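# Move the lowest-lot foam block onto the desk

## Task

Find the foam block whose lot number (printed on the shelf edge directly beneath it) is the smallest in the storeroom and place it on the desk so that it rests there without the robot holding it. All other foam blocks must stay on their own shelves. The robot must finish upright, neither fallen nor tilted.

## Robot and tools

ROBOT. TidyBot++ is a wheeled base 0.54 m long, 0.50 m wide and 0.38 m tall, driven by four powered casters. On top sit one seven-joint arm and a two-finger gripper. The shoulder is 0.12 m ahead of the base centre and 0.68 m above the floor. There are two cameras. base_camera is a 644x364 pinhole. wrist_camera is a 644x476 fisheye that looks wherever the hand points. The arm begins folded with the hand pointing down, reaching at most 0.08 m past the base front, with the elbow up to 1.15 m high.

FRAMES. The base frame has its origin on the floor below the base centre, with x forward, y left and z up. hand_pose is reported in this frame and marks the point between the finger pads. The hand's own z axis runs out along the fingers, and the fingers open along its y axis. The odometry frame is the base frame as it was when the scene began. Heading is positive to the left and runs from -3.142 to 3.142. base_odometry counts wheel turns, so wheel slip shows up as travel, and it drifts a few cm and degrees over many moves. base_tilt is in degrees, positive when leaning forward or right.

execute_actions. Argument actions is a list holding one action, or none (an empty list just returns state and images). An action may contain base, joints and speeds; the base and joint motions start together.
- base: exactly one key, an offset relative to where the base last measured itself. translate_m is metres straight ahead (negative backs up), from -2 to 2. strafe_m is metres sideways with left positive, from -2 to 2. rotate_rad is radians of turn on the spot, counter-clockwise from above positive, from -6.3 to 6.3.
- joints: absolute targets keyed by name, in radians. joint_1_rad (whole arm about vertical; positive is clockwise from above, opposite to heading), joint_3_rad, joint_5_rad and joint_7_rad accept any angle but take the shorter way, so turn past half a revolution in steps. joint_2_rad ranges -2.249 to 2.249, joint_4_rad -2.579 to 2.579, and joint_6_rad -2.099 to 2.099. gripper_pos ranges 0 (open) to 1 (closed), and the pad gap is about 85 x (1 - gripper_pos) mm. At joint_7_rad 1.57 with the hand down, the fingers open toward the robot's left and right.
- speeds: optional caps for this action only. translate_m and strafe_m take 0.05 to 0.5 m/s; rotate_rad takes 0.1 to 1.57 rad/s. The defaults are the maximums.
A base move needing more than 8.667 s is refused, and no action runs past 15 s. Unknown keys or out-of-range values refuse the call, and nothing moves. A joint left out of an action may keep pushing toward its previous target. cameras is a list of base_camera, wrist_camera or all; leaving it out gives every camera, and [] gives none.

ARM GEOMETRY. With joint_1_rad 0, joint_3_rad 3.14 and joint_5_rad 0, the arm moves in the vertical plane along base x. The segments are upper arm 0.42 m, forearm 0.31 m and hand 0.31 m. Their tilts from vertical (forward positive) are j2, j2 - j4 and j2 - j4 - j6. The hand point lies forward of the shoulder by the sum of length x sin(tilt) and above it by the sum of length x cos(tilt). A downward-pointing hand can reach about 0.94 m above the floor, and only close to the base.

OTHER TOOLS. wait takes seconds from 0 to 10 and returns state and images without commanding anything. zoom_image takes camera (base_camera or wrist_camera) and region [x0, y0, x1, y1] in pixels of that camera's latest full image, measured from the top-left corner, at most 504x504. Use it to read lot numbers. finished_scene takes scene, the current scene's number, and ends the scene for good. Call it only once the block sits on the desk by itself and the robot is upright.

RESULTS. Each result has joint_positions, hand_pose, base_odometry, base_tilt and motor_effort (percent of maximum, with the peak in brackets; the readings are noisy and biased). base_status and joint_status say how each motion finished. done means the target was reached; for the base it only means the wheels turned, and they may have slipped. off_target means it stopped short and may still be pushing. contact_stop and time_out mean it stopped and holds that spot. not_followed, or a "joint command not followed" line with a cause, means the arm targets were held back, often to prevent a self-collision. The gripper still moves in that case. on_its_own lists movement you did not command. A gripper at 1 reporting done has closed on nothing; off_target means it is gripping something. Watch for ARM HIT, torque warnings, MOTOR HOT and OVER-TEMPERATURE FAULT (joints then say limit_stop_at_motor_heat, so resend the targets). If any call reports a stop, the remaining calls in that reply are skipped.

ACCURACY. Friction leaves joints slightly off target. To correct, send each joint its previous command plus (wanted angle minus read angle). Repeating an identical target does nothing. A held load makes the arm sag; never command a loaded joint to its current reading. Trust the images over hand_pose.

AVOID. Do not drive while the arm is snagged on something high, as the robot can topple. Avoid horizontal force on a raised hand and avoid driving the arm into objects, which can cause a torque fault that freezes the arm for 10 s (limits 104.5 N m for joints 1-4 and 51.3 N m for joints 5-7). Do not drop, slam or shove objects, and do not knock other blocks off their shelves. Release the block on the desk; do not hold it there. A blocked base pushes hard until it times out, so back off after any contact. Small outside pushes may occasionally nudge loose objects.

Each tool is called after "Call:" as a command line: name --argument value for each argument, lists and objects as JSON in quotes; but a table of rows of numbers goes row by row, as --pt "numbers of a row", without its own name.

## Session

Call:
execute_actions --actions '[]'

Scene clock: 0.00 s.
base_odometry: x=+0.000 y=+0.000 heading=+0.000 (m, m, rad; odometry frame)
base_tilt: forward=+0.4 right=+0.2 (deg)
base_status: not commanded
joint_positions: joint_1_rad=-0.009 joint_2_rad=-0.387 joint_3_rad=+3.125 joint_4_rad=-2.534 joint_5_rad=-0.053 joint_6_rad=-0.828 joint_7_rad=+1.576 gripper_pos=+0.000
joint_status: not commanded
motor_effort: joint_1_rad=+0 joint_2_rad=+1 joint_3_rad=-2 joint_4_rad=+14 joint_5_rad=+0 joint_6_rad=+1 joint_7_rad=-2 (%)
hand_pose: x=+0.2748 y=+0.0167 z=+0.5932 quat_wxyz=(-0.018, +0.996, -0.001, +0.083) (m; base frame)
pictures: base_camera, wrist_camera
Images, in order (width x height): base_camera 644x364, wrist_camera 644x476.

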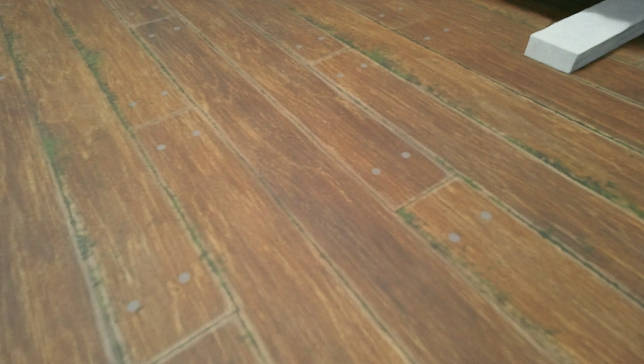

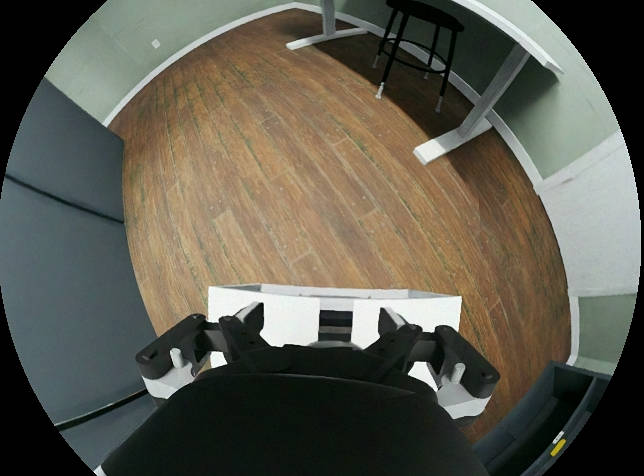

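Call:
execute_actions --actions '[{"base":{"rotate_rad":0.55},"joints":{"joint_1_rad":3.0,"joint_6_rad":0.4}}]'

Scene clock: 6.13 s.
base_odometry: x=+0.000 y=+0.000 heading=+0.550 (m, m, rad; odometry frame)
base_tilt: forward=+0.5 right=+0.1 (deg)
base_status: done
joint_positions: joint_1_rad=+2.987 joint_2_rad=-0.387 joint_3_rad=+3.125 joint_4_rad=-2.534 joint_5_rad=-0.053 joint_6_rad=+0.370 joint_7_rad=+1.576 gripper_pos=+0.000
joint_status: all done
motor_effort: joint_1_rad=+0(0) joint_2_rad=-4(4) joint_3_rad=+0(0) joint_4_rad=+19(19) joint_5_rad=+0(0) joint_6_rad=+8(9) joint_7_rad=-2(1) (%)
hand_pose: x=-0.2849 y=-0.0659 z=+0.8359 quat_wxyz=(+0.627, +0.045, -0.775, +0.058) (m; base frame)
pictures: base_camera, wrist_camera
Images, in order (width x height): base_camera 644x364, wrist_camera 644x476.

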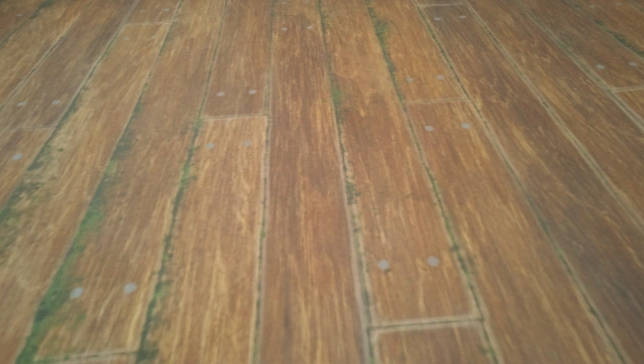

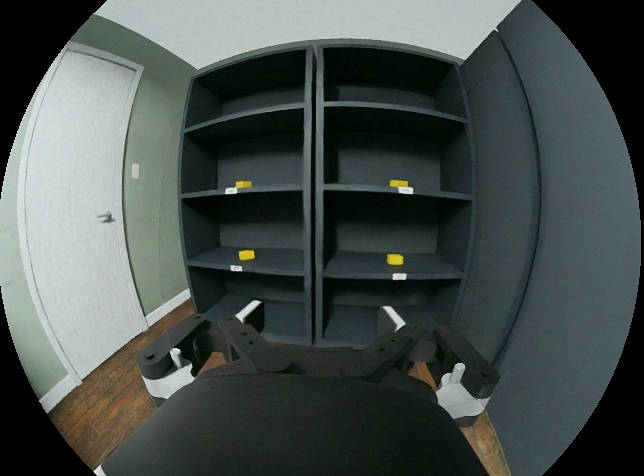

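Call:
execute_actions --actions '[{"base":{"rotate_rad":0.06},"joints":{"joint_1_rad":3.06,"joint_2_rad":0.4,"joint_6_rad":1.2}}]' --cameras '[]'

Call:
execute_actions --actions '[{"base":{"translate_m":-0.4}}]'

Call:
zoom_image --camera "wrist_camera" --region '[130,100,320,320]'

Call:
zoom_image --camera "wrist_camera" --region '[330,100,520,320]'

Scene clock: 13.47 s.
base_odometry: x=+0.000 y=+0.000 heading=+0.609 (m, m, rad; odometry frame)
base_tilt: forward=+0.5 right=+0.2 (deg)
base_status: done
joint_positions: joint_1_rad=+3.044 joint_2_rad=+0.379 joint_3_rad=+3.125 joint_4_rad=-2.534 joint_5_rad=-0.053 joint_6_rad=+1.170 joint_7_rad=+1.576 gripper_pos=+0.000
joint_status: all done
motor_effort: joint_1_rad=+0(0) joint_2_rad=-22(23) joint_3_rad=-1(0) joint_4_rad=+9(19) joint_5_rad=+0(1) joint_6_rad=+9(9) joint_7_rad=-1(1) (%)
hand_pose: x=-0.4121 y=-0.0466 z=+0.7130 quat_wxyz=(+0.643, +0.020, -0.765, +0.025) (m; base frame)
pictures: none
No camera images: the call's "cameras" was empty. Leave "cameras" out to get every camera's image.

Scene clock: 15.63 s.
base_odometry: x=-0.328 y=-0.229 heading=+0.610 (m, m, rad; odometry frame)
base_tilt: forward=+0.5 right=+0.2 (deg)
base_status: done
joint_positions: joint_1_rad=+3.045 joint_2_rad=+0.383 joint_3_rad=+3.125 joint_4_rad=-2.534 joint_5_rad=-0.053 joint_6_rad=+1.170 joint_7_rad=+1.576 gripper_pos=+0.000
joint_status: not commanded
motor_effort: joint_1_rad=+0(1) joint_2_rad=-22(24) joint_3_rad=-1(2) joint_4_rad=+9(10) joint_5_rad=+1(1) joint_6_rad=+8(9) joint_7_rad=-1(1) (%)
hand_pose: x=-0.4123 y=-0.0462 z=+0.7108 quat_wxyz=(+0.641, +0.020, -0.767, +0.025) (m; base frame)
pictures: base_camera, wrist_camera
Images, in order (width x height): base_camera 644x364, wrist_camera 644x476.

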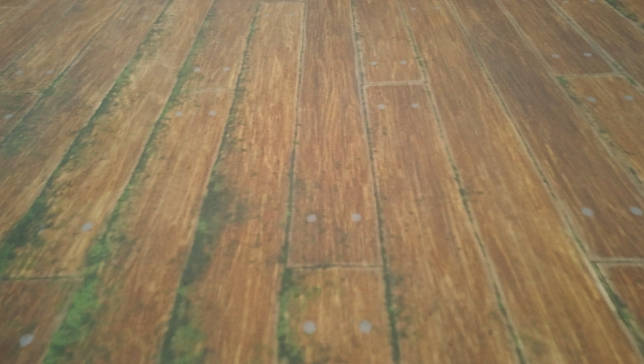

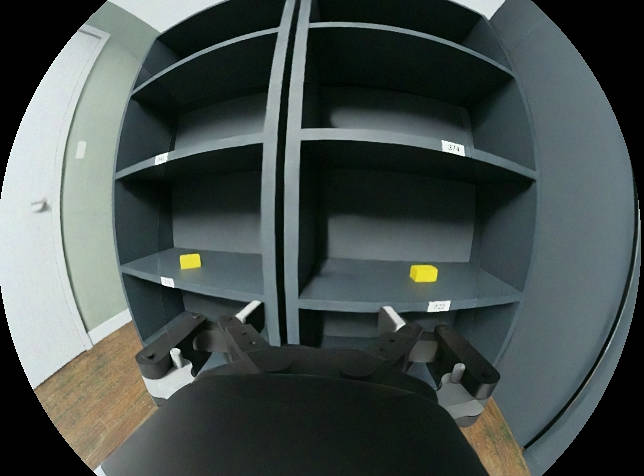

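Region (130, 100, 320, 320) of wrist_camera's 644x476 image, scaled by 2.291; it fills the left 435 columns of this view, and the rest is white.

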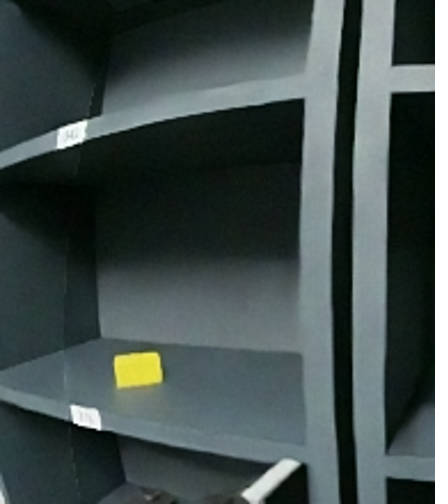

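Region (330, 100, 520, 320) of wrist_camera's 644x476 image, scaled by 2.291; it fills the left 435 columns of this view, and the rest is white.

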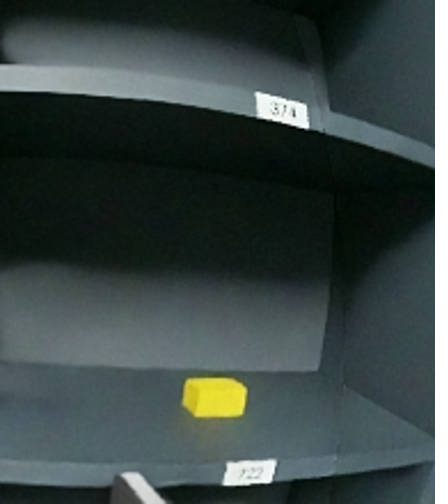

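374, 722(?). Image left is robot right.

Call:
execute_actions --actions '[{"base":{"strafe_m":-0.5},"joints":{"joint_6_rad":1.05}}]' --cameras '["wrist_camera"]'

Call:
zoom_image --camera "wrist_camera" --region '[230,80,400,310]'

Scene clock: 22.50 s.
base_odometry: x=-0.042 y=-0.639 heading=+0.609 (m, m, rad; odometry frame)
base_tilt: forward=+0.5 right=+0.2 (deg)
base_status: done
joint_positions: joint_1_rad=+3.052 joint_2_rad=+0.384 joint_3_rad=+3.124 joint_4_rad=-2.534 joint_5_rad=-0.053 joint_6_rad=+1.068 joint_7_rad=+1.576 gripper_pos=+0.000
joint_status: all done
motor_effort: joint_1_rad=+0(3) joint_2_rad=-23(23) joint_3_rad=-1(1) joint_4_rad=+9(10) joint_5_rad=+0(0) joint_6_rad=+8(9) joint_7_rad=-2(1) (%)
hand_pose: x=-0.4054 y=-0.0428 z=+0.6794 quat_wxyz=(+0.601, +0.018, -0.799, +0.022) (m; base frame)
pictures: wrist_camera
Images, in order (width x height): wrist_camera 644x476.

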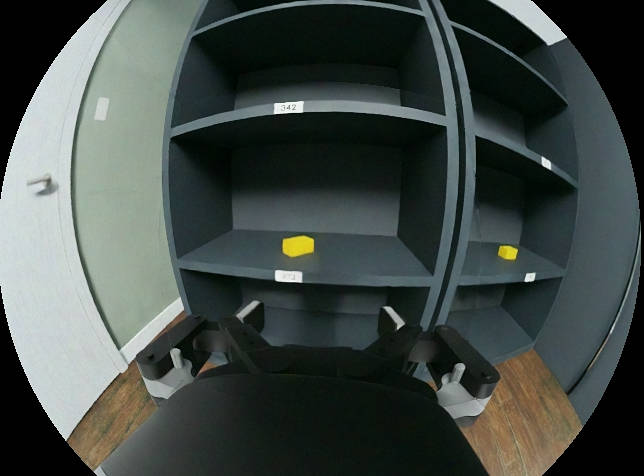

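Region (230, 80, 400, 310) of wrist_camera's 644x476 image, scaled by 2.191; it fills the left 373 columns of this view, and the rest is white.

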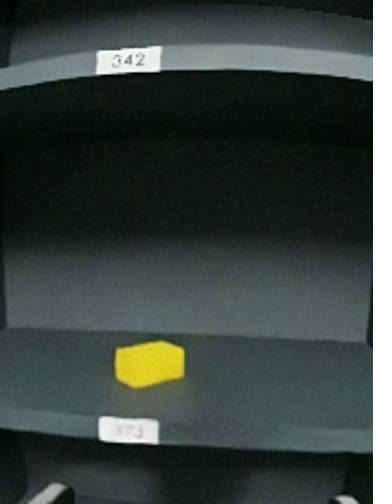

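Call:
zoom_image --camera "wrist_camera" --region '[265,260,315,290]'

Call:
execute_actions --actions '[{"base":{"strafe_m":0.75}}]' --cameras '["wrist_camera"]'

Call:
zoom_image --camera "wrist_camera" --region '[300,250,400,310]'

Call:
execute_actions --actions '[{"base":{"translate_m":2.0},"joints":{"joint_2_rad":-0.35,"joint_6_rad":0.4}}]' --cameras '[]'

Call:
execute_actions --actions '[{"base":{"translate_m":0.6},"joints":{"joint_1_rad":4.71}}]'

Region (265, 260, 315, 290) of wrist_camera's 644x476 image, scaled by 10.080; it fills the top 302 rows of this view, and the rest is white.

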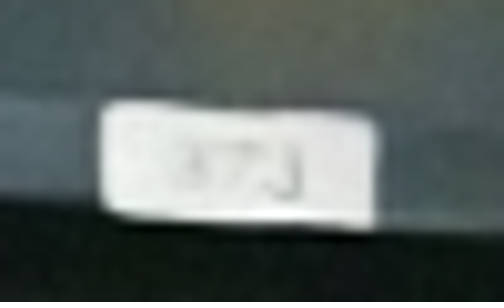

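Scene clock: 33.80 s.
base_odometry: x=-0.470 y=-0.024 heading=+0.609 (m, m, rad; odometry frame)
base_tilt: forward=+0.5 right=+0.2 (deg)
base_status: done
joint_positions: joint_1_rad=+3.057 joint_2_rad=+0.384 joint_3_rad=+3.124 joint_4_rad=-2.534 joint_5_rad=-0.053 joint_6_rad=+1.068 joint_7_rad=+1.576 gripper_pos=+0.000
joint_status: not commanded
motor_effort: joint_1_rad=+0(2) joint_2_rad=-22(24) joint_3_rad=-2(3) joint_4_rad=+9(11) joint_5_rad=+1(1) joint_6_rad=+8(9) joint_7_rad=-1(2) (%)
hand_pose: x=-0.4056 y=-0.0400 z=+0.6794 quat_wxyz=(+0.601, +0.016, -0.799, +0.021) (m; base frame)
pictures: wrist_camera
Images, in order (width x height): wrist_camera 644x476.

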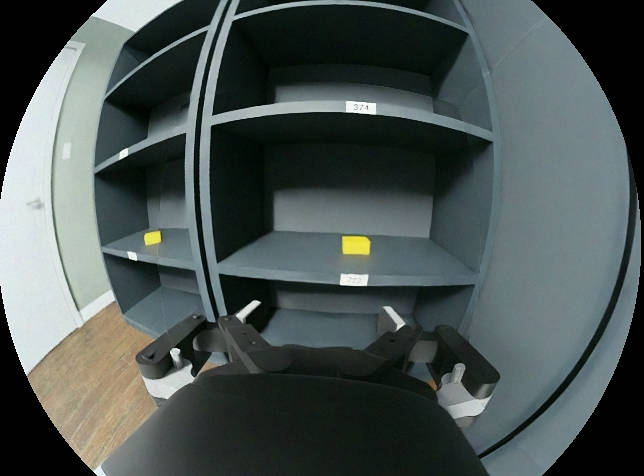

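Region (300, 250, 400, 310) of wrist_camera's 644x476 image, scaled by 5.040; it fills the top 302 rows of this view, and the rest is white.

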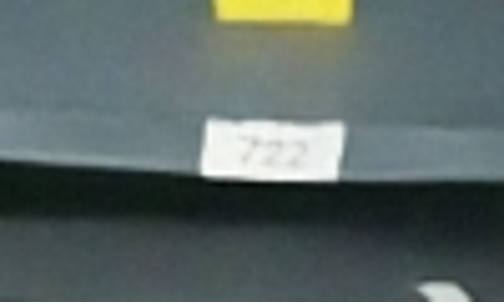

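Scene clock: 39.17 s.
base_odometry: x=+1.171 y=+1.120 heading=+0.609 (m, m, rad; odometry frame)
base_tilt: forward=+0.5 right=+0.2 (deg)
base_status: done
joint_positions: joint_1_rad=+3.057 joint_2_rad=-0.332 joint_3_rad=+3.124 joint_4_rad=-2.534 joint_5_rad=-0.053 joint_6_rad=+0.430 joint_7_rad=+1.576 gripper_pos=+0.000
joint_status: all done
motor_effort: joint_1_rad=+0(1) joint_2_rad=-6(25) joint_3_rad=-1(3) joint_4_rad=+18(19) joint_5_rad=+1(1) joint_6_rad=+9(8) joint_7_rad=-1(1) (%)
hand_pose: x=-0.3006 y=-0.0379 z=+0.8317 quat_wxyz=(+0.631, +0.017, -0.775, +0.035) (m; base frame)
pictures: none
No camera images: the call's "cameras" was empty. Leave "cameras" out to get every camera's image.

Scene clock: 42.03 s.
base_odometry: x=+1.663 y=+1.463 heading=+0.609 (m, m, rad; odometry frame)
base_tilt: forward=+0.5 right=+0.1 (deg)
base_status: done
joint_positions: joint_1_rad=+4.697 joint_2_rad=-0.332 joint_3_rad=+3.124 joint_4_rad=-2.534 joint_5_rad=-0.053 joint_6_rad=+0.430 joint_7_rad=+1.576 gripper_pos=+0.000
joint_status: all done
motor_effort: joint_1_rad=+0(1) joint_2_rad=-6(7) joint_3_rad=-1(0) joint_4_rad=+18(19) joint_5_rad=+1(1) joint_6_rad=+9(9) joint_7_rad=-2(2) (%)
hand_pose: x=+0.1101 y=+0.4212 z=+0.8317 quat_wxyz=(+0.456, -0.554, -0.541, -0.438) (m; base frame)
pictures: base_camera, wrist_camera
Images, in order (width x height): base_camera 644x364, wrist_camera 644x476.

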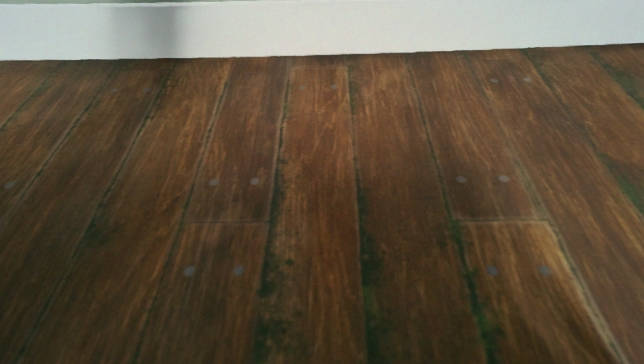

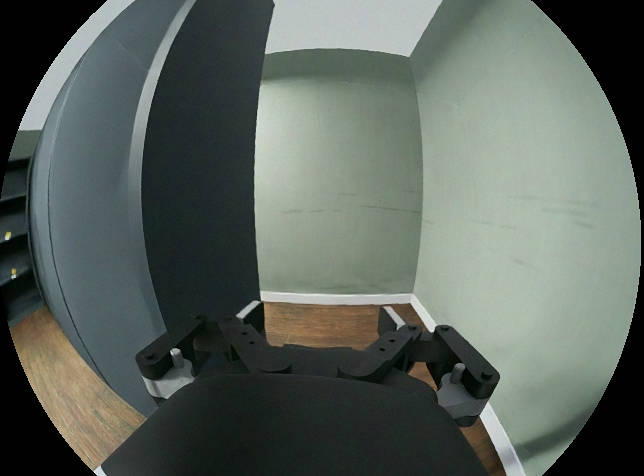

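Call:
execute_actions --actions '[{"base":{"translate_m":0.4}}]' --cameras '["base_camera"]'

Call:
execute_actions --actions '[{"base":{"strafe_m":1.3}}]' --cameras '[]'

Call:
execute_actions --actions '[{"base":{"strafe_m":0.15},"joints":{"joint_1_rad":2.0}}]'

Scene clock: 50.83 s.
base_odometry: x=+1.991 y=+1.692 heading=+0.609 (m, m, rad; odometry frame)
base_tilt: forward=+0.5 right=+0.2 (deg)
base_status: done
joint_positions: joint_1_rad=+4.698 joint_2_rad=-0.332 joint_3_rad=+3.125 joint_4_rad=-2.534 joint_5_rad=-0.053 joint_6_rad=+0.430 joint_7_rad=+1.576 gripper_pos=+0.000
joint_status: not commanded
motor_effort: joint_1_rad=+0(1) joint_2_rad=-5(6) joint_3_rad=-1(0) joint_4_rad=+18(19) joint_5_rad=+1(1) joint_6_rad=+8(8) joint_7_rad=-1(2) (%)
hand_pose: x=+0.1108 y=+0.4212 z=+0.8317 quat_wxyz=(+0.456, -0.555, -0.541, -0.438) (m; base frame)
pictures: base_camera
Images, in order (width x height): base_camera 644x364.

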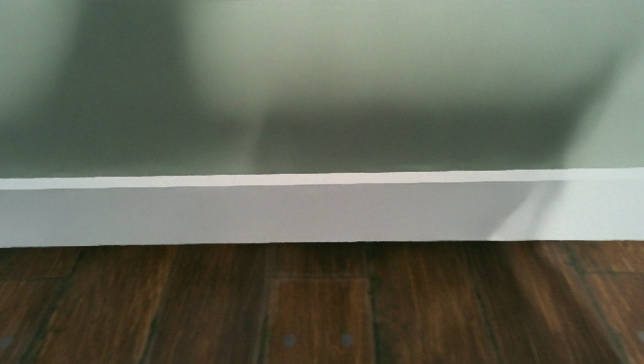

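Scene clock: 54.80 s.
base_odometry: x=+1.248 y=+2.759 heading=+0.609 (m, m, rad; odometry frame)
base_tilt: forward=+0.5 right=+0.1 (deg)
base_status: done
joint_positions: joint_1_rad=+4.698 joint_2_rad=-0.334 joint_3_rad=+3.125 joint_4_rad=-2.534 joint_5_rad=-0.053 joint_6_rad=+0.429 joint_7_rad=+1.576 gripper_pos=+0.000
joint_status: not commanded
motor_effort: joint_1_rad=+0(0) joint_2_rad=-6(8) joint_3_rad=-1(1) joint_4_rad=+18(19) joint_5_rad=+1(1) joint_6_rad=+9(9) joint_7_rad=-1(2) (%)
hand_pose: x=+0.1109 y=+0.4210 z=+0.8322 quat_wxyz=(+0.456, -0.555, -0.540, -0.439) (m; base frame)
pictures: none
No camera images: the call's "cameras" was empty. Leave "cameras" out to get every camera's image.

Scene clock: 58.43 s.
base_odometry: x=+1.163 y=+2.882 heading=+0.608 (m, m, rad; odometry frame)
base_tilt: forward=+0.6 right=+0.1 (deg)
base_status: done
joint_positions: joint_1_rad=+2.013 joint_2_rad=-0.336 joint_3_rad=+3.125 joint_4_rad=-2.534 joint_5_rad=-0.053 joint_6_rad=+0.429 joint_7_rad=+1.576 gripper_pos=+0.000
joint_status: all done
motor_effort: joint_1_rad=+0(0) joint_2_rad=-5(9) joint_3_rad=-1(0) joint_4_rad=+18(19) joint_5_rad=+1(1) joint_6_rad=+9(9) joint_7_rad=+0(1) (%)
hand_pose: x=-0.0591 y=-0.3812 z=+0.8330 quat_wxyz=(+0.531, +0.401, -0.662, +0.346) (m; base frame)
pictures: base_camera, wrist_camera
Images, in order (width x height): base_camera 644x364, wrist_camera 644x476.

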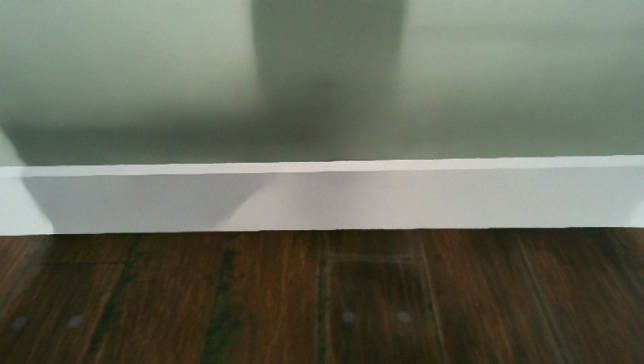

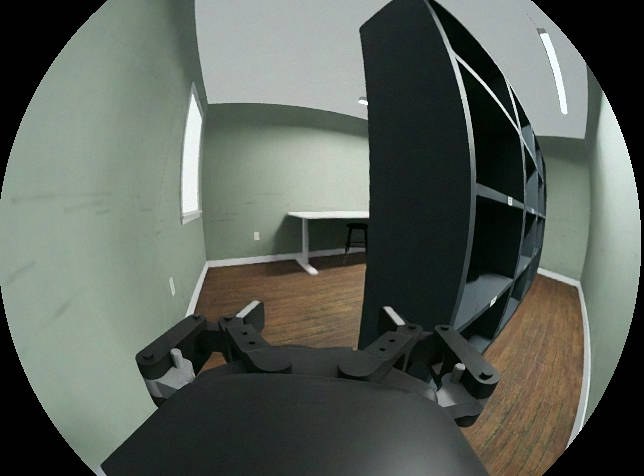

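Call:
execute_actions --actions '[{"base":{"translate_m":-1.05},"joints":{"joint_1_rad":1.57,"joint_6_rad":0.15}}]'

Scene clock: 64.00 s.
base_odometry: x=+0.301 y=+2.282 heading=+0.608 (m, m, rad; odometry frame)
base_tilt: forward=+0.5 right=+0.2 (deg)
base_status: done
joint_positions: joint_1_rad=+1.584 joint_2_rad=-0.336 joint_3_rad=+3.125 joint_4_rad=-2.534 joint_5_rad=-0.053 joint_6_rad=+0.180 joint_7_rad=+1.576 gripper_pos=+0.000
joint_status: all done
motor_effort: joint_1_rad=+0(1) joint_2_rad=-5(5) joint_3_rad=-2(0) joint_4_rad=+18(19) joint_5_rad=+0(0) joint_6_rad=+8(8) joint_7_rad=-1(1) (%)
hand_pose: x=+0.1191 y=-0.3962 z=+0.7595 quat_wxyz=(+0.371, +0.585, -0.612, +0.381) (m; base frame)
pictures: base_camera, wrist_camera
Images, in order (width x height): base_camera 644x364, wrist_camera 644x476.

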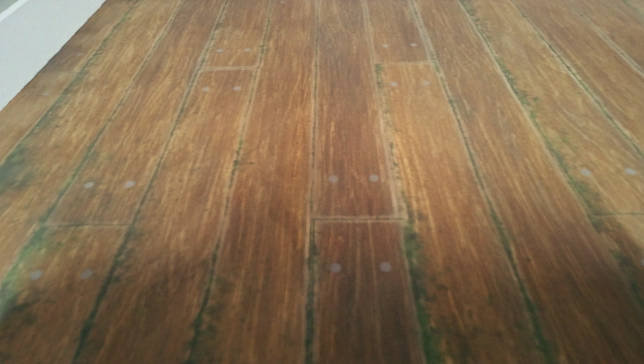

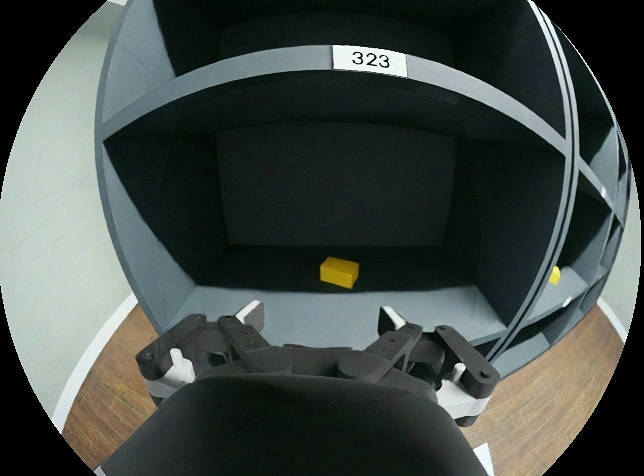

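Call:
execute_actions --actions '[{"base":{"strafe_m":0.17},"joints":{"joint_2_rad":0.4,"joint_6_rad":0.9}}]' --cameras '["wrist_camera"]'

Call:
execute_actions --actions '[{"base":{"translate_m":-0.97}}]'

Call:
execute_actions --actions '[{"base":{"translate_m":-0.93}}]'

Scene clock: 69.73 s.
base_odometry: x=+0.203 y=+2.422 heading=+0.608 (m, m, rad; odometry frame)
base_tilt: forward=+0.5 right=+0.2 (deg)
base_status: done
joint_positions: joint_1_rad=+1.584 joint_2_rad=+0.379 joint_3_rad=+3.125 joint_4_rad=-2.534 joint_5_rad=-0.053 joint_6_rad=+0.870 joint_7_rad=+1.576 gripper_pos=+0.000
joint_status: all done
motor_effort: joint_1_rad=+0(0) joint_2_rad=-22(23) joint_3_rad=-2(1) joint_4_rad=+9(18) joint_5_rad=+0(1) joint_6_rad=+8(8) joint_7_rad=-1(1) (%)
hand_pose: x=+0.1098 y=-0.5036 z=+0.6246 quat_wxyz=(+0.373, +0.587, -0.619, +0.365) (m; base frame)
pictures: wrist_camera
Images, in order (width x height): wrist_camera 644x476.

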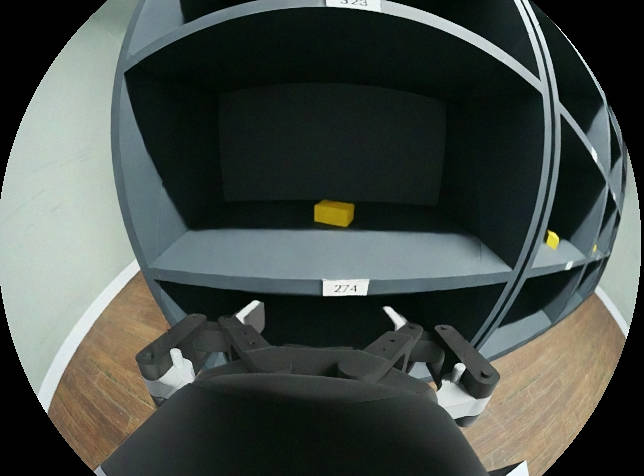

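Scene clock: 73.07 s.
base_odometry: x=-0.593 y=+1.868 heading=+0.608 (m, m, rad; odometry frame)
base_tilt: forward=+0.4 right=+0.2 (deg)
base_status: done
joint_positions: joint_1_rad=+1.578 joint_2_rad=+0.379 joint_3_rad=+3.125 joint_4_rad=-2.534 joint_5_rad=-0.053 joint_6_rad=+0.870 joint_7_rad=+1.576 gripper_pos=+0.000
joint_status: not commanded
motor_effort: joint_1_rad=+0(2) joint_2_rad=-22(22) joint_3_rad=-1(2) joint_4_rad=+8(9) joint_5_rad=+0(1) joint_6_rad=+8(8) joint_7_rad=-1(1) (%)
hand_pose: x=+0.1125 y=-0.5036 z=+0.6247 quat_wxyz=(+0.372, +0.588, -0.618, +0.366) (m; base frame)
pictures: base_camera, wrist_camera
Images, in order (width x height): base_camera 644x364, wrist_camera 644x476.

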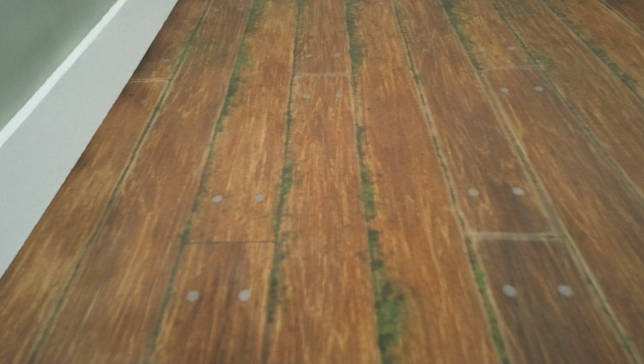

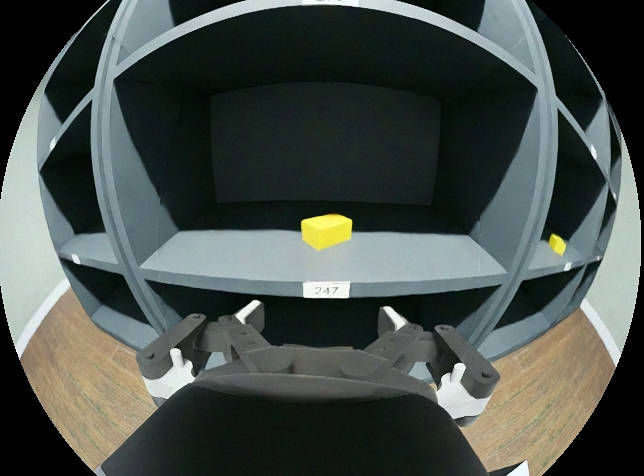

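Scene clock: 76.30 s.
base_odometry: x=-1.357 y=+1.337 heading=+0.608 (m, m, rad; odometry frame)
base_tilt: forward=+0.5 right=+0.2 (deg)
base_status: done
joint_positions: joint_1_rad=+1.575 joint_2_rad=+0.379 joint_3_rad=+3.125 joint_4_rad=-2.534 joint_5_rad=-0.053 joint_6_rad=+0.870 joint_7_rad=+1.576 gripper_pos=+0.000
joint_status: not commanded
motor_effort: joint_1_rad=+0(2) joint_2_rad=-22(23) joint_3_rad=-1(2) joint_4_rad=+9(9) joint_5_rad=+1(1) joint_6_rad=+8(8) joint_7_rad=-1(1) (%)
hand_pose: x=+0.1140 y=-0.5037 z=+0.6247 quat_wxyz=(+0.372, +0.589, -0.617, +0.366) (m; base frame)
pictures: base_camera, wrist_camera
Images, in order (width x height): base_camera 644x364, wrist_camera 644x476.

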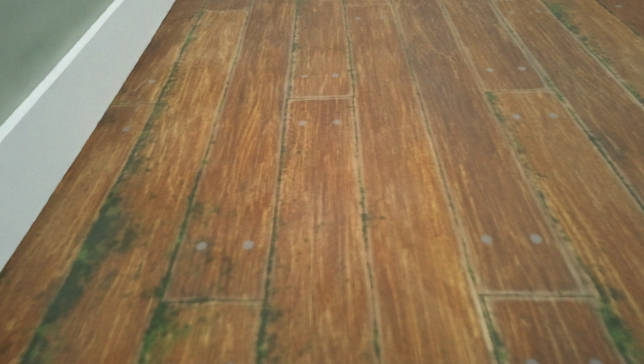

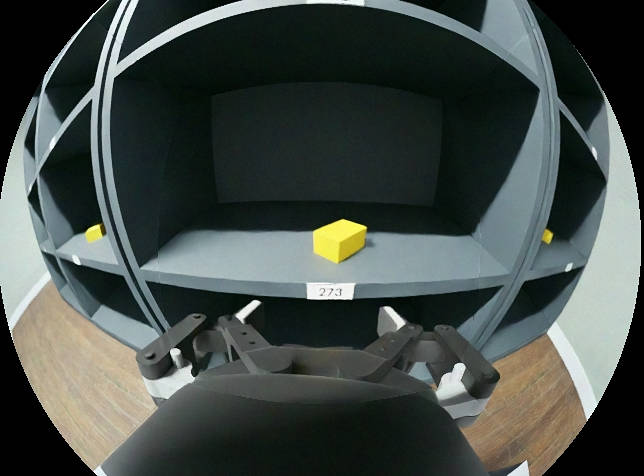

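Call:
execute_actions --actions '[{"joints":{"joint_6_rad":1.0}}]' --cameras '["wrist_camera"]'

Call:
execute_actions --actions '[{"base":{"translate_m":-0.9}}]' --cameras '["wrist_camera"]'

Scene clock: 80.80 s.
base_odometry: x=-1.357 y=+1.337 heading=+0.608 (m, m, rad; odometry frame)
base_tilt: forward=+0.4 right=+0.2 (deg)
base_status: not commanded
joint_positions: joint_1_rad=+1.575 joint_2_rad=+0.380 joint_3_rad=+3.125 joint_4_rad=-2.534 joint_5_rad=-0.053 joint_6_rad=+0.982 joint_7_rad=+1.576 gripper_pos=+0.000
joint_status: all done
motor_effort: joint_1_rad=+0(0) joint_2_rad=-22(23) joint_3_rad=-2(2) joint_4_rad=+9(10) joint_5_rad=+1(1) joint_6_rad=+9(9) joint_7_rad=-1(2) (%)
hand_pose: x=+0.1128 y=-0.5177 z=+0.6563 quat_wxyz=(+0.406, +0.568, -0.595, +0.398) (m; base frame)
pictures: wrist_camera
Images, in order (width x height): wrist_camera 644x476.

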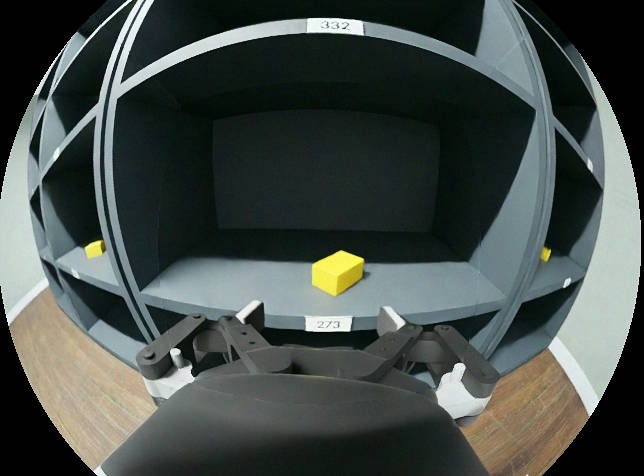

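Scene clock: 83.97 s.
base_odometry: x=-2.096 y=+0.823 heading=+0.608 (m, m, rad; odometry frame)
base_tilt: forward=+0.5 right=+0.2 (deg)
base_status: done
joint_positions: joint_1_rad=+1.574 joint_2_rad=+0.380 joint_3_rad=+3.125 joint_4_rad=-2.534 joint_5_rad=-0.053 joint_6_rad=+0.982 joint_7_rad=+1.576 gripper_pos=+0.000
joint_status: not commanded
motor_effort: joint_1_rad=+0(2) joint_2_rad=-22(23) joint_3_rad=-2(3) joint_4_rad=+9(9) joint_5_rad=+1(1) joint_6_rad=+8(9) joint_7_rad=-1(1) (%)
hand_pose: x=+0.1135 y=-0.5177 z=+0.6563 quat_wxyz=(+0.405, +0.568, -0.595, +0.398) (m; base frame)
pictures: wrist_camera
Images, in order (width x height): wrist_camera 644x476.

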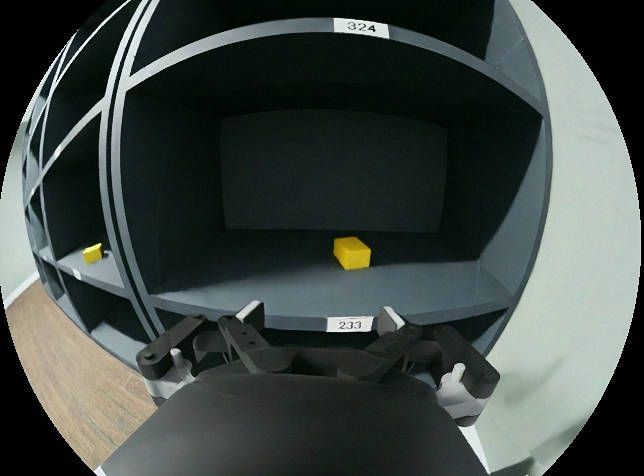

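Call:
execute_actions --actions '[{"base":{"strafe_m":-0.16},"joints":{"joint_2_rad":-0.35,"joint_6_rad":-0.5}}]' --cameras '[]'

Call:
execute_actions --actions '[{"base":{"rotate_rad":-3.14},"joints":{"joint_1_rad":-1.5},"speeds":{"rotate_rad":1.2}}]'

Scene clock: 98.03 s.
base_odometry: x=-2.004 y=+0.691 heading=+0.608 (m, m, rad; odometry frame)
base_tilt: forward=+0.5 right=+0.2 (deg)
base_status: done
joint_positions: joint_1_rad=+1.574 joint_2_rad=-0.328 joint_3_rad=+3.125 joint_4_rad=-2.533 joint_5_rad=-0.053 joint_6_rad=-0.475 joint_7_rad=+1.576 gripper_pos=+0.000
joint_status: all done
motor_effort: joint_1_rad=+0(0) joint_2_rad=-3(22) joint_3_rad=-1(1) joint_4_rad=+15(16) joint_5_rad=+0(1) joint_6_rad=+5(8) joint_7_rad=-1(2) (%)
hand_pose: x=+0.1308 y=-0.2559 z=+0.6151 quat_wxyz=(+0.151, +0.681, -0.696, +0.172) (m; base frame)
pictures: none
No camera images: the call's "cameras" was empty. Leave "cameras" out to get every camera's image.

Scene clock: 101.90 s.
base_odometry: x=-2.004 y=+0.691 heading=-2.532 (m, m, rad; odometry frame)
base_tilt: forward=+0.5 right=+0.2 (deg)
base_status: done
joint_positions: joint_1_rad=-1.487 joint_2_rad=-0.328 joint_3_rad=+3.125 joint_4_rad=-2.533 joint_5_rad=-0.053 joint_6_rad=-0.475 joint_7_rad=+1.576 gripper_pos=+0.000
joint_status: all done
motor_effort: joint_1_rad=+0(0) joint_2_rad=-3(3) joint_3_rad=-2(1) joint_4_rad=+16(16) joint_5_rad=+0(0) joint_6_rad=+4(4) joint_7_rad=-1(1) (%)
hand_pose: x=+0.1279 y=+0.2560 z=+0.6151 quat_wxyz=(-0.166, +0.723, +0.652, +0.158) (m; base frame)
pictures: base_camera, wrist_camera
Images, in order (width x height): base_camera 644x364, wrist_camera 644x476.

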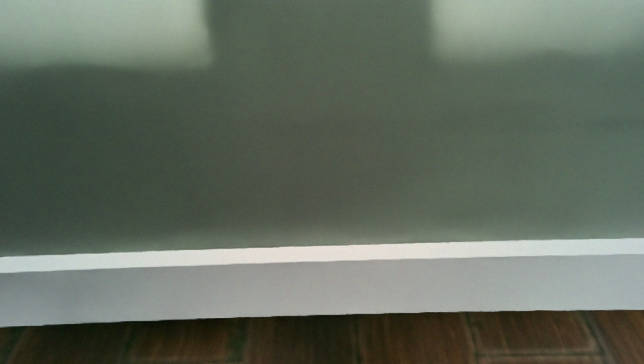

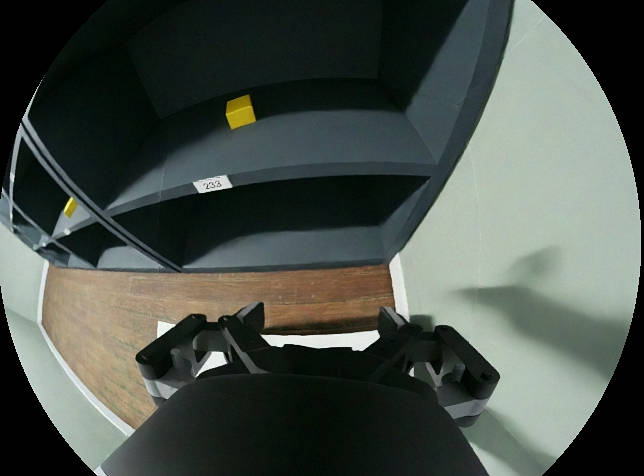

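Call:
execute_actions --actions '[{"joints":{"joint_1_rad":-1.87,"joint_2_rad":0.29,"joint_4_rad":-2.42,"joint_6_rad":0.56}}]' --cameras '[]'

Call:
execute_actions --actions '[{"base":{"strafe_m":0.15}}]' --cameras '["wrist_camera"]'

Scene clock: 110.27 s.
base_odometry: x=-2.004 y=+0.691 heading=-2.532 (m, m, rad; odometry frame)
base_tilt: forward=+0.5 right=+0.1 (deg)
base_status: not commanded
joint_positions: joint_1_rad=-1.856 joint_2_rad=+0.269 joint_3_rad=+3.125 joint_4_rad=-2.439 joint_5_rad=-0.053 joint_6_rad=+0.533 joint_7_rad=+1.576 gripper_pos=+0.000
joint_status: all done
motor_effort: joint_1_rad=+0(0) joint_2_rad=-21(21) joint_3_rad=-1(1) joint_4_rad=+11(16) joint_5_rad=+1(0) joint_6_rad=+7(7) joint_7_rad=-1(1) (%)
hand_pose: x=-0.0233 y=+0.4791 z=+0.6252 quat_wxyz=(-0.374, +0.545, +0.698, +0.276) (m; base frame)
pictures: none
No camera images: the call's "cameras" was empty. Leave "cameras" out to get every camera's image.

Scene clock: 111.73 s.
base_odometry: x=-1.918 y=+0.568 heading=-2.533 (m, m, rad; odometry frame)
base_tilt: forward=+0.5 right=+0.1 (deg)
base_status: done
joint_positions: joint_1_rad=-1.857 joint_2_rad=+0.274 joint_3_rad=+3.125 joint_4_rad=-2.431 joint_5_rad=-0.053 joint_6_rad=+0.533 joint_7_rad=+1.576 gripper_pos=+0.000
joint_status: not commanded
motor_effort: joint_1_rad=+0(1) joint_2_rad=-21(23) joint_3_rad=-2(2) joint_4_rad=+12(12) joint_5_rad=+1(1) joint_6_rad=+7(8) joint_7_rad=-1(1) (%)
hand_pose: x=-0.0245 y=+0.4824 z=+0.6261 quat_wxyz=(-0.375, +0.544, +0.698, +0.276) (m; base frame)
pictures: wrist_camera
Images, in order (width x height): wrist_camera 644x476.

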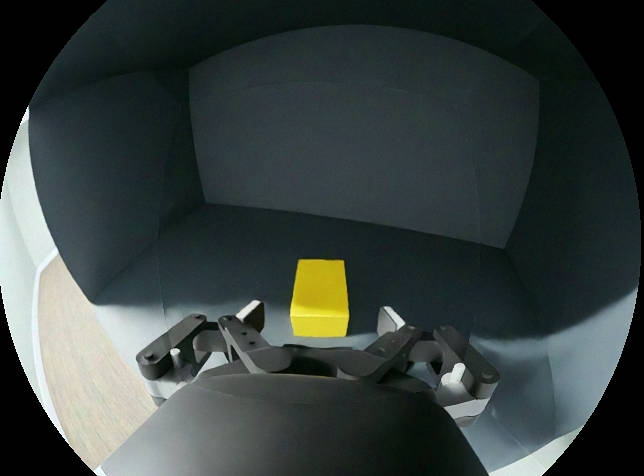

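Call:
execute_actions --actions '[{"joints":{"joint_2_rad":0.54,"joint_4_rad":-2.235,"joint_6_rad":0.63}}]' --cameras '["wrist_camera"]'

Scene clock: 117.83 s.
base_odometry: x=-1.918 y=+0.568 heading=-2.533 (m, m, rad; odometry frame)
base_tilt: forward=+0.5 right=+0.1 (deg)
base_status: not commanded
joint_positions: joint_1_rad=-1.857 joint_2_rad=+0.523 joint_3_rad=+3.125 joint_4_rad=-2.253 joint_5_rad=-0.053 joint_6_rad=+0.598 joint_7_rad=+1.576 gripper_pos=+0.000
joint_status: all done
motor_effort: joint_1_rad=+0(0) joint_2_rad=-29(30) joint_3_rad=-2(2) joint_4_rad=+10(12) joint_5_rad=+0(1) joint_6_rad=+7(7) joint_7_rad=-1(2) (%)
hand_pose: x=-0.0455 y=+0.5539 z=+0.5750 quat_wxyz=(-0.373, +0.546, +0.698, +0.275) (m; base frame)
pictures: wrist_camera
Images, in order (width x height): wrist_camera 644x476.

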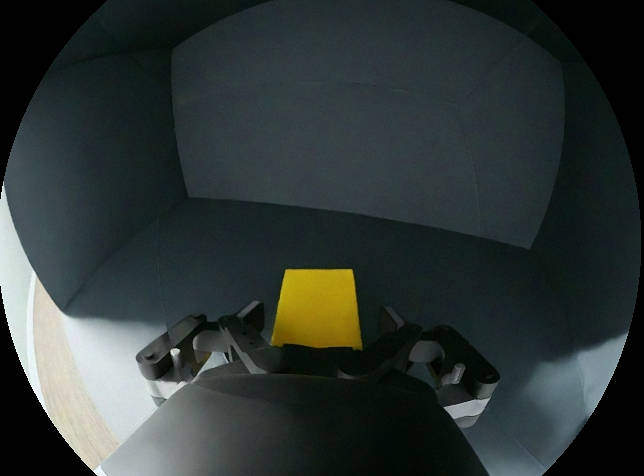

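Slightly lower, then close.

Call:
execute_actions --actions '[{"joints":{"joint_2_rad":0.585}}]' --cameras '["wrist_camera"]'

Call:
execute_actions --actions '[{"joints":{"gripper_pos":1}}]' --cameras '["wrist_camera"]'

Scene clock: 122.27 s.
base_odometry: x=-1.918 y=+0.568 heading=-2.533 (m, m, rad; odometry frame)
base_tilt: forward=+0.5 right=+0.1 (deg)
base_status: not commanded
joint_positions: joint_1_rad=-1.857 joint_2_rad=+0.565 joint_3_rad=+3.125 joint_4_rad=-2.253 joint_5_rad=-0.053 joint_6_rad=+0.600 joint_7_rad=+1.576 gripper_pos=+0.000
joint_status: all done
motor_effort: joint_1_rad=+0(0) joint_2_rad=-29(29) joint_3_rad=-2(3) joint_4_rad=+10(10) joint_5_rad=+1(1) joint_6_rad=+7(7) joint_7_rad=-1(1) (%)
hand_pose: x=-0.0443 y=+0.5499 z=+0.5519 quat_wxyz=(-0.359, +0.552, +0.705, +0.265) (m; base frame)
pictures: wrist_camera
Images, in order (width x height): wrist_camera 644x476.

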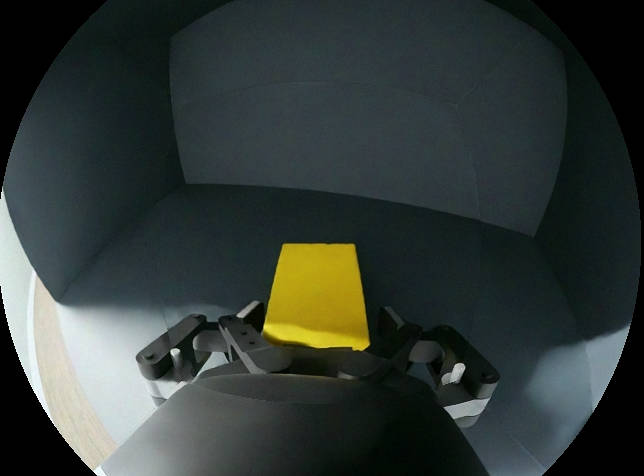

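Scene clock: 123.37 s.
base_odometry: x=-1.919 y=+0.568 heading=-2.533 (m, m, rad; odometry frame)
base_tilt: forward=+0.5 right=+0.1 (deg)
base_status: not commanded
joint_positions: joint_1_rad=-1.857 joint_2_rad=+0.565 joint_3_rad=+3.125 joint_4_rad=-2.252 joint_5_rad=-0.053 joint_6_rad=+0.604 joint_7_rad=+1.576 gripper_pos=+0.387
joint_status: gripper_pos off_target (ended at +0.387, target +1.000)
motor_effort: joint_1_rad=+0(0) joint_2_rad=-26(29) joint_3_rad=-2(2) joint_4_rad=+11(11) joint_5_rad=+1(0) joint_6_rad=+7(7) joint_7_rad=-1(1) (%)
hand_pose: x=-0.0445 y=+0.5506 z=+0.5526 quat_wxyz=(-0.360, +0.551, +0.704, +0.266) (m; base frame)
pictures: wrist_camera
Images, in order (width x height): wrist_camera 644x476.

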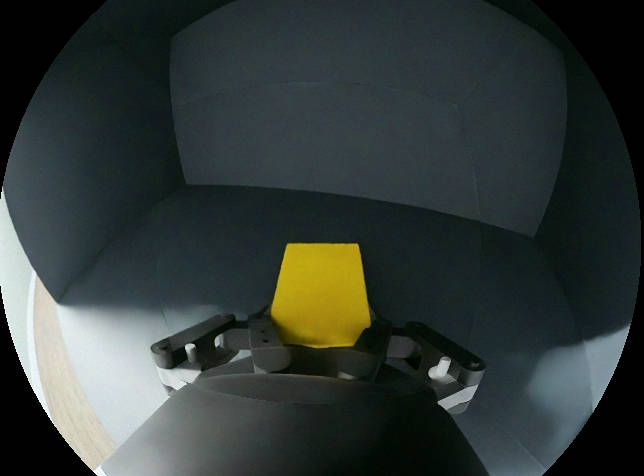

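Call:
execute_actions --actions '[{"joints":{"joint_2_rad":0.4}}]' --cameras '[]'

Call:
execute_actions --actions '[{"base":{"strafe_m":-0.28},"joints":{"joint_2_rad":0.0,"joint_4_rad":-2.5,"joint_6_rad":0.4}}]' --cameras '["wrist_camera"]'

Call:
execute_actions --actions '[{"base":{"translate_m":-2.0}}]'

Scene clock: 132.23 s.
base_odometry: x=-1.919 y=+0.568 heading=-2.533 (m, m, rad; odometry frame)
base_tilt: forward=+0.5 right=+0.1 (deg)
base_status: not commanded
joint_positions: joint_1_rad=-1.857 joint_2_rad=+0.414 joint_3_rad=+3.125 joint_4_rad=-2.250 joint_5_rad=-0.053 joint_6_rad=+0.604 joint_7_rad=+1.576 gripper_pos=+0.387
joint_status: all done
motor_effort: joint_1_rad=+0(0) joint_2_rad=-28(32) joint_3_rad=-2(2) joint_4_rad=+13(13) joint_5_rad=+0(0) joint_6_rad=+8(9) joint_7_rad=-2(1) (%)
hand_pose: x=-0.0485 y=+0.5640 z=+0.6413 quat_wxyz=(-0.414, +0.529, +0.675, +0.305) (m; base frame)
pictures: none
No camera images: the call's "cameras" was empty. Leave "cameras" out to get every camera's image.

Scene clock: 134.17 s.
base_odometry: x=-2.079 y=+0.798 heading=-2.533 (m, m, rad; odometry frame)
base_tilt: forward=+0.5 right=+0.2 (deg)
base_status: done
joint_positions: joint_1_rad=-1.860 joint_2_rad=+0.015 joint_3_rad=+3.125 joint_4_rad=-2.493 joint_5_rad=-0.053 joint_6_rad=+0.425 joint_7_rad=+1.576 gripper_pos=+0.387
joint_status: all done
motor_effort: joint_1_rad=+0(1) joint_2_rad=-15(30) joint_3_rad=-1(3) joint_4_rad=+15(16) joint_5_rad=+1(1) joint_6_rad=+8(8) joint_7_rad=-2(1) (%)
hand_pose: x=-0.0156 y=+0.4437 z=+0.6969 quat_wxyz=(-0.408, +0.529, +0.682, +0.297) (m; base frame)
pictures: wrist_camera
Images, in order (width x height): wrist_camera 644x476.

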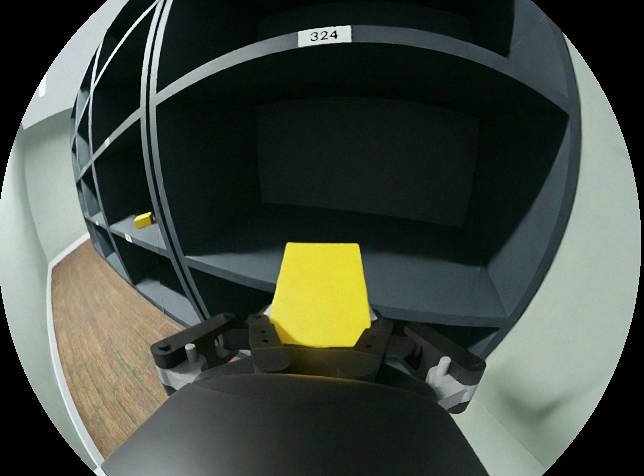

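Scene clock: 139.53 s.
base_odometry: x=-0.438 y=+1.941 heading=-2.533 (m, m, rad; odometry frame)
base_tilt: forward=+0.5 right=+0.2 (deg)
base_status: done
joint_positions: joint_1_rad=-1.861 joint_2_rad=+0.015 joint_3_rad=+3.125 joint_4_rad=-2.493 joint_5_rad=-0.053 joint_6_rad=+0.425 joint_7_rad=+1.576 gripper_pos=+0.387
joint_status: not commanded
motor_effort: joint_1_rad=+0(2) joint_2_rad=-15(15) joint_3_rad=-1(4) joint_4_rad=+14(15) joint_5_rad=+1(1) joint_6_rad=+8(9) joint_7_rad=-1(2) (%)
hand_pose: x=-0.0162 y=+0.4435 z=+0.6969 quat_wxyz=(-0.409, +0.529, +0.682, +0.297) (m; base frame)
pictures: base_camera, wrist_camera
Images, in order (width x height): base_camera 644x364, wrist_camera 644x476.

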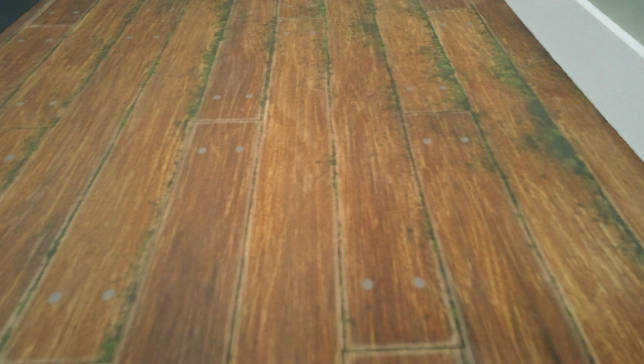

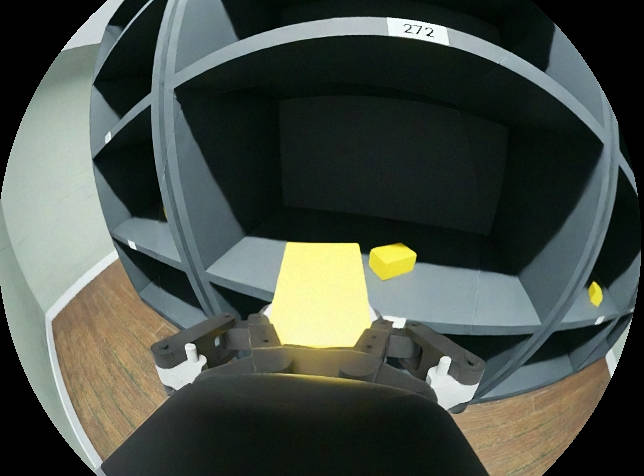

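Call:
execute_actions --actions '[{"base":{"rotate_rad":0.04},"joints":{"joint_2_rad":-0.4,"joint_4_rad":-2.3,"joint_6_rad":-0.2}}]' --cameras '[]'

Call:
execute_actions --actions '[{"base":{"translate_m":-1.8}}]'

Scene clock: 146.17 s.
base_odometry: x=-0.438 y=+1.941 heading=-2.493 (m, m, rad; odometry frame)
base_tilt: forward=+0.4 right=+0.1 (deg)
base_status: done
joint_positions: joint_1_rad=-1.863 joint_2_rad=-0.379 joint_3_rad=+3.125 joint_4_rad=-2.322 joint_5_rad=-0.053 joint_6_rad=-0.174 joint_7_rad=+1.576 gripper_pos=+0.387
joint_status: all done
motor_effort: joint_1_rad=+0(1) joint_2_rad=-6(15) joint_3_rad=-1(2) joint_4_rad=+21(21) joint_5_rad=+0(1) joint_6_rad=+8(9) joint_7_rad=-1(2) (%)
hand_pose: x=-0.0078 y=+0.3826 z=+0.7969 quat_wxyz=(-0.403, +0.528, +0.693, +0.279) (m; base frame)
pictures: none
No camera images: the call's "cameras" was empty. Leave "cameras" out to get every camera's image.

Scene clock: 151.13 s.
base_odometry: x=+0.996 y=+3.030 heading=-2.493 (m, m, rad; odometry frame)
base_tilt: forward=+0.5 right=+0.2 (deg)
base_status: done
joint_positions: joint_1_rad=-1.863 joint_2_rad=-0.379 joint_3_rad=+3.125 joint_4_rad=-2.321 joint_5_rad=-0.053 joint_6_rad=-0.174 joint_7_rad=+1.576 gripper_pos=+0.387
joint_status: not commanded
motor_effort: joint_1_rad=+0(1) joint_2_rad=-6(7) joint_3_rad=+0(0) joint_4_rad=+20(20) joint_5_rad=+0(0) joint_6_rad=+8(8) joint_7_rad=-1(1) (%)
hand_pose: x=-0.0078 y=+0.3828 z=+0.7973 quat_wxyz=(-0.403, +0.528, +0.693, +0.279) (m; base frame)
pictures: base_camera, wrist_camera
Images, in order (width x height): base_camera 644x364, wrist_camera 644x476.

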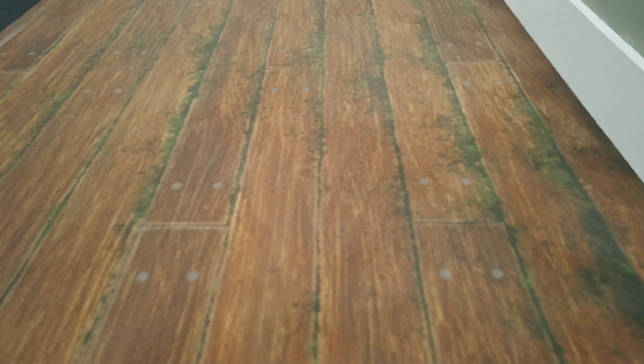

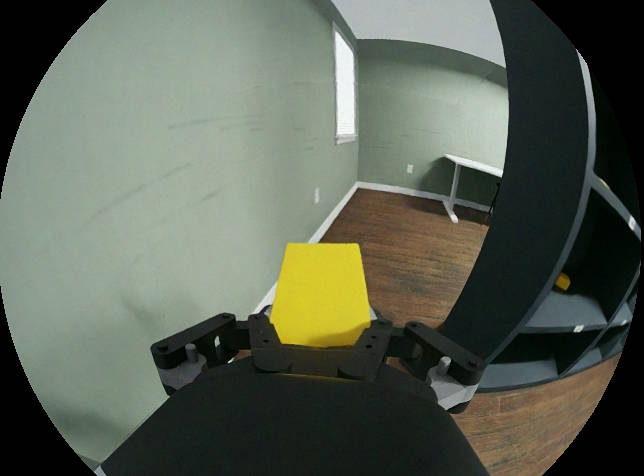

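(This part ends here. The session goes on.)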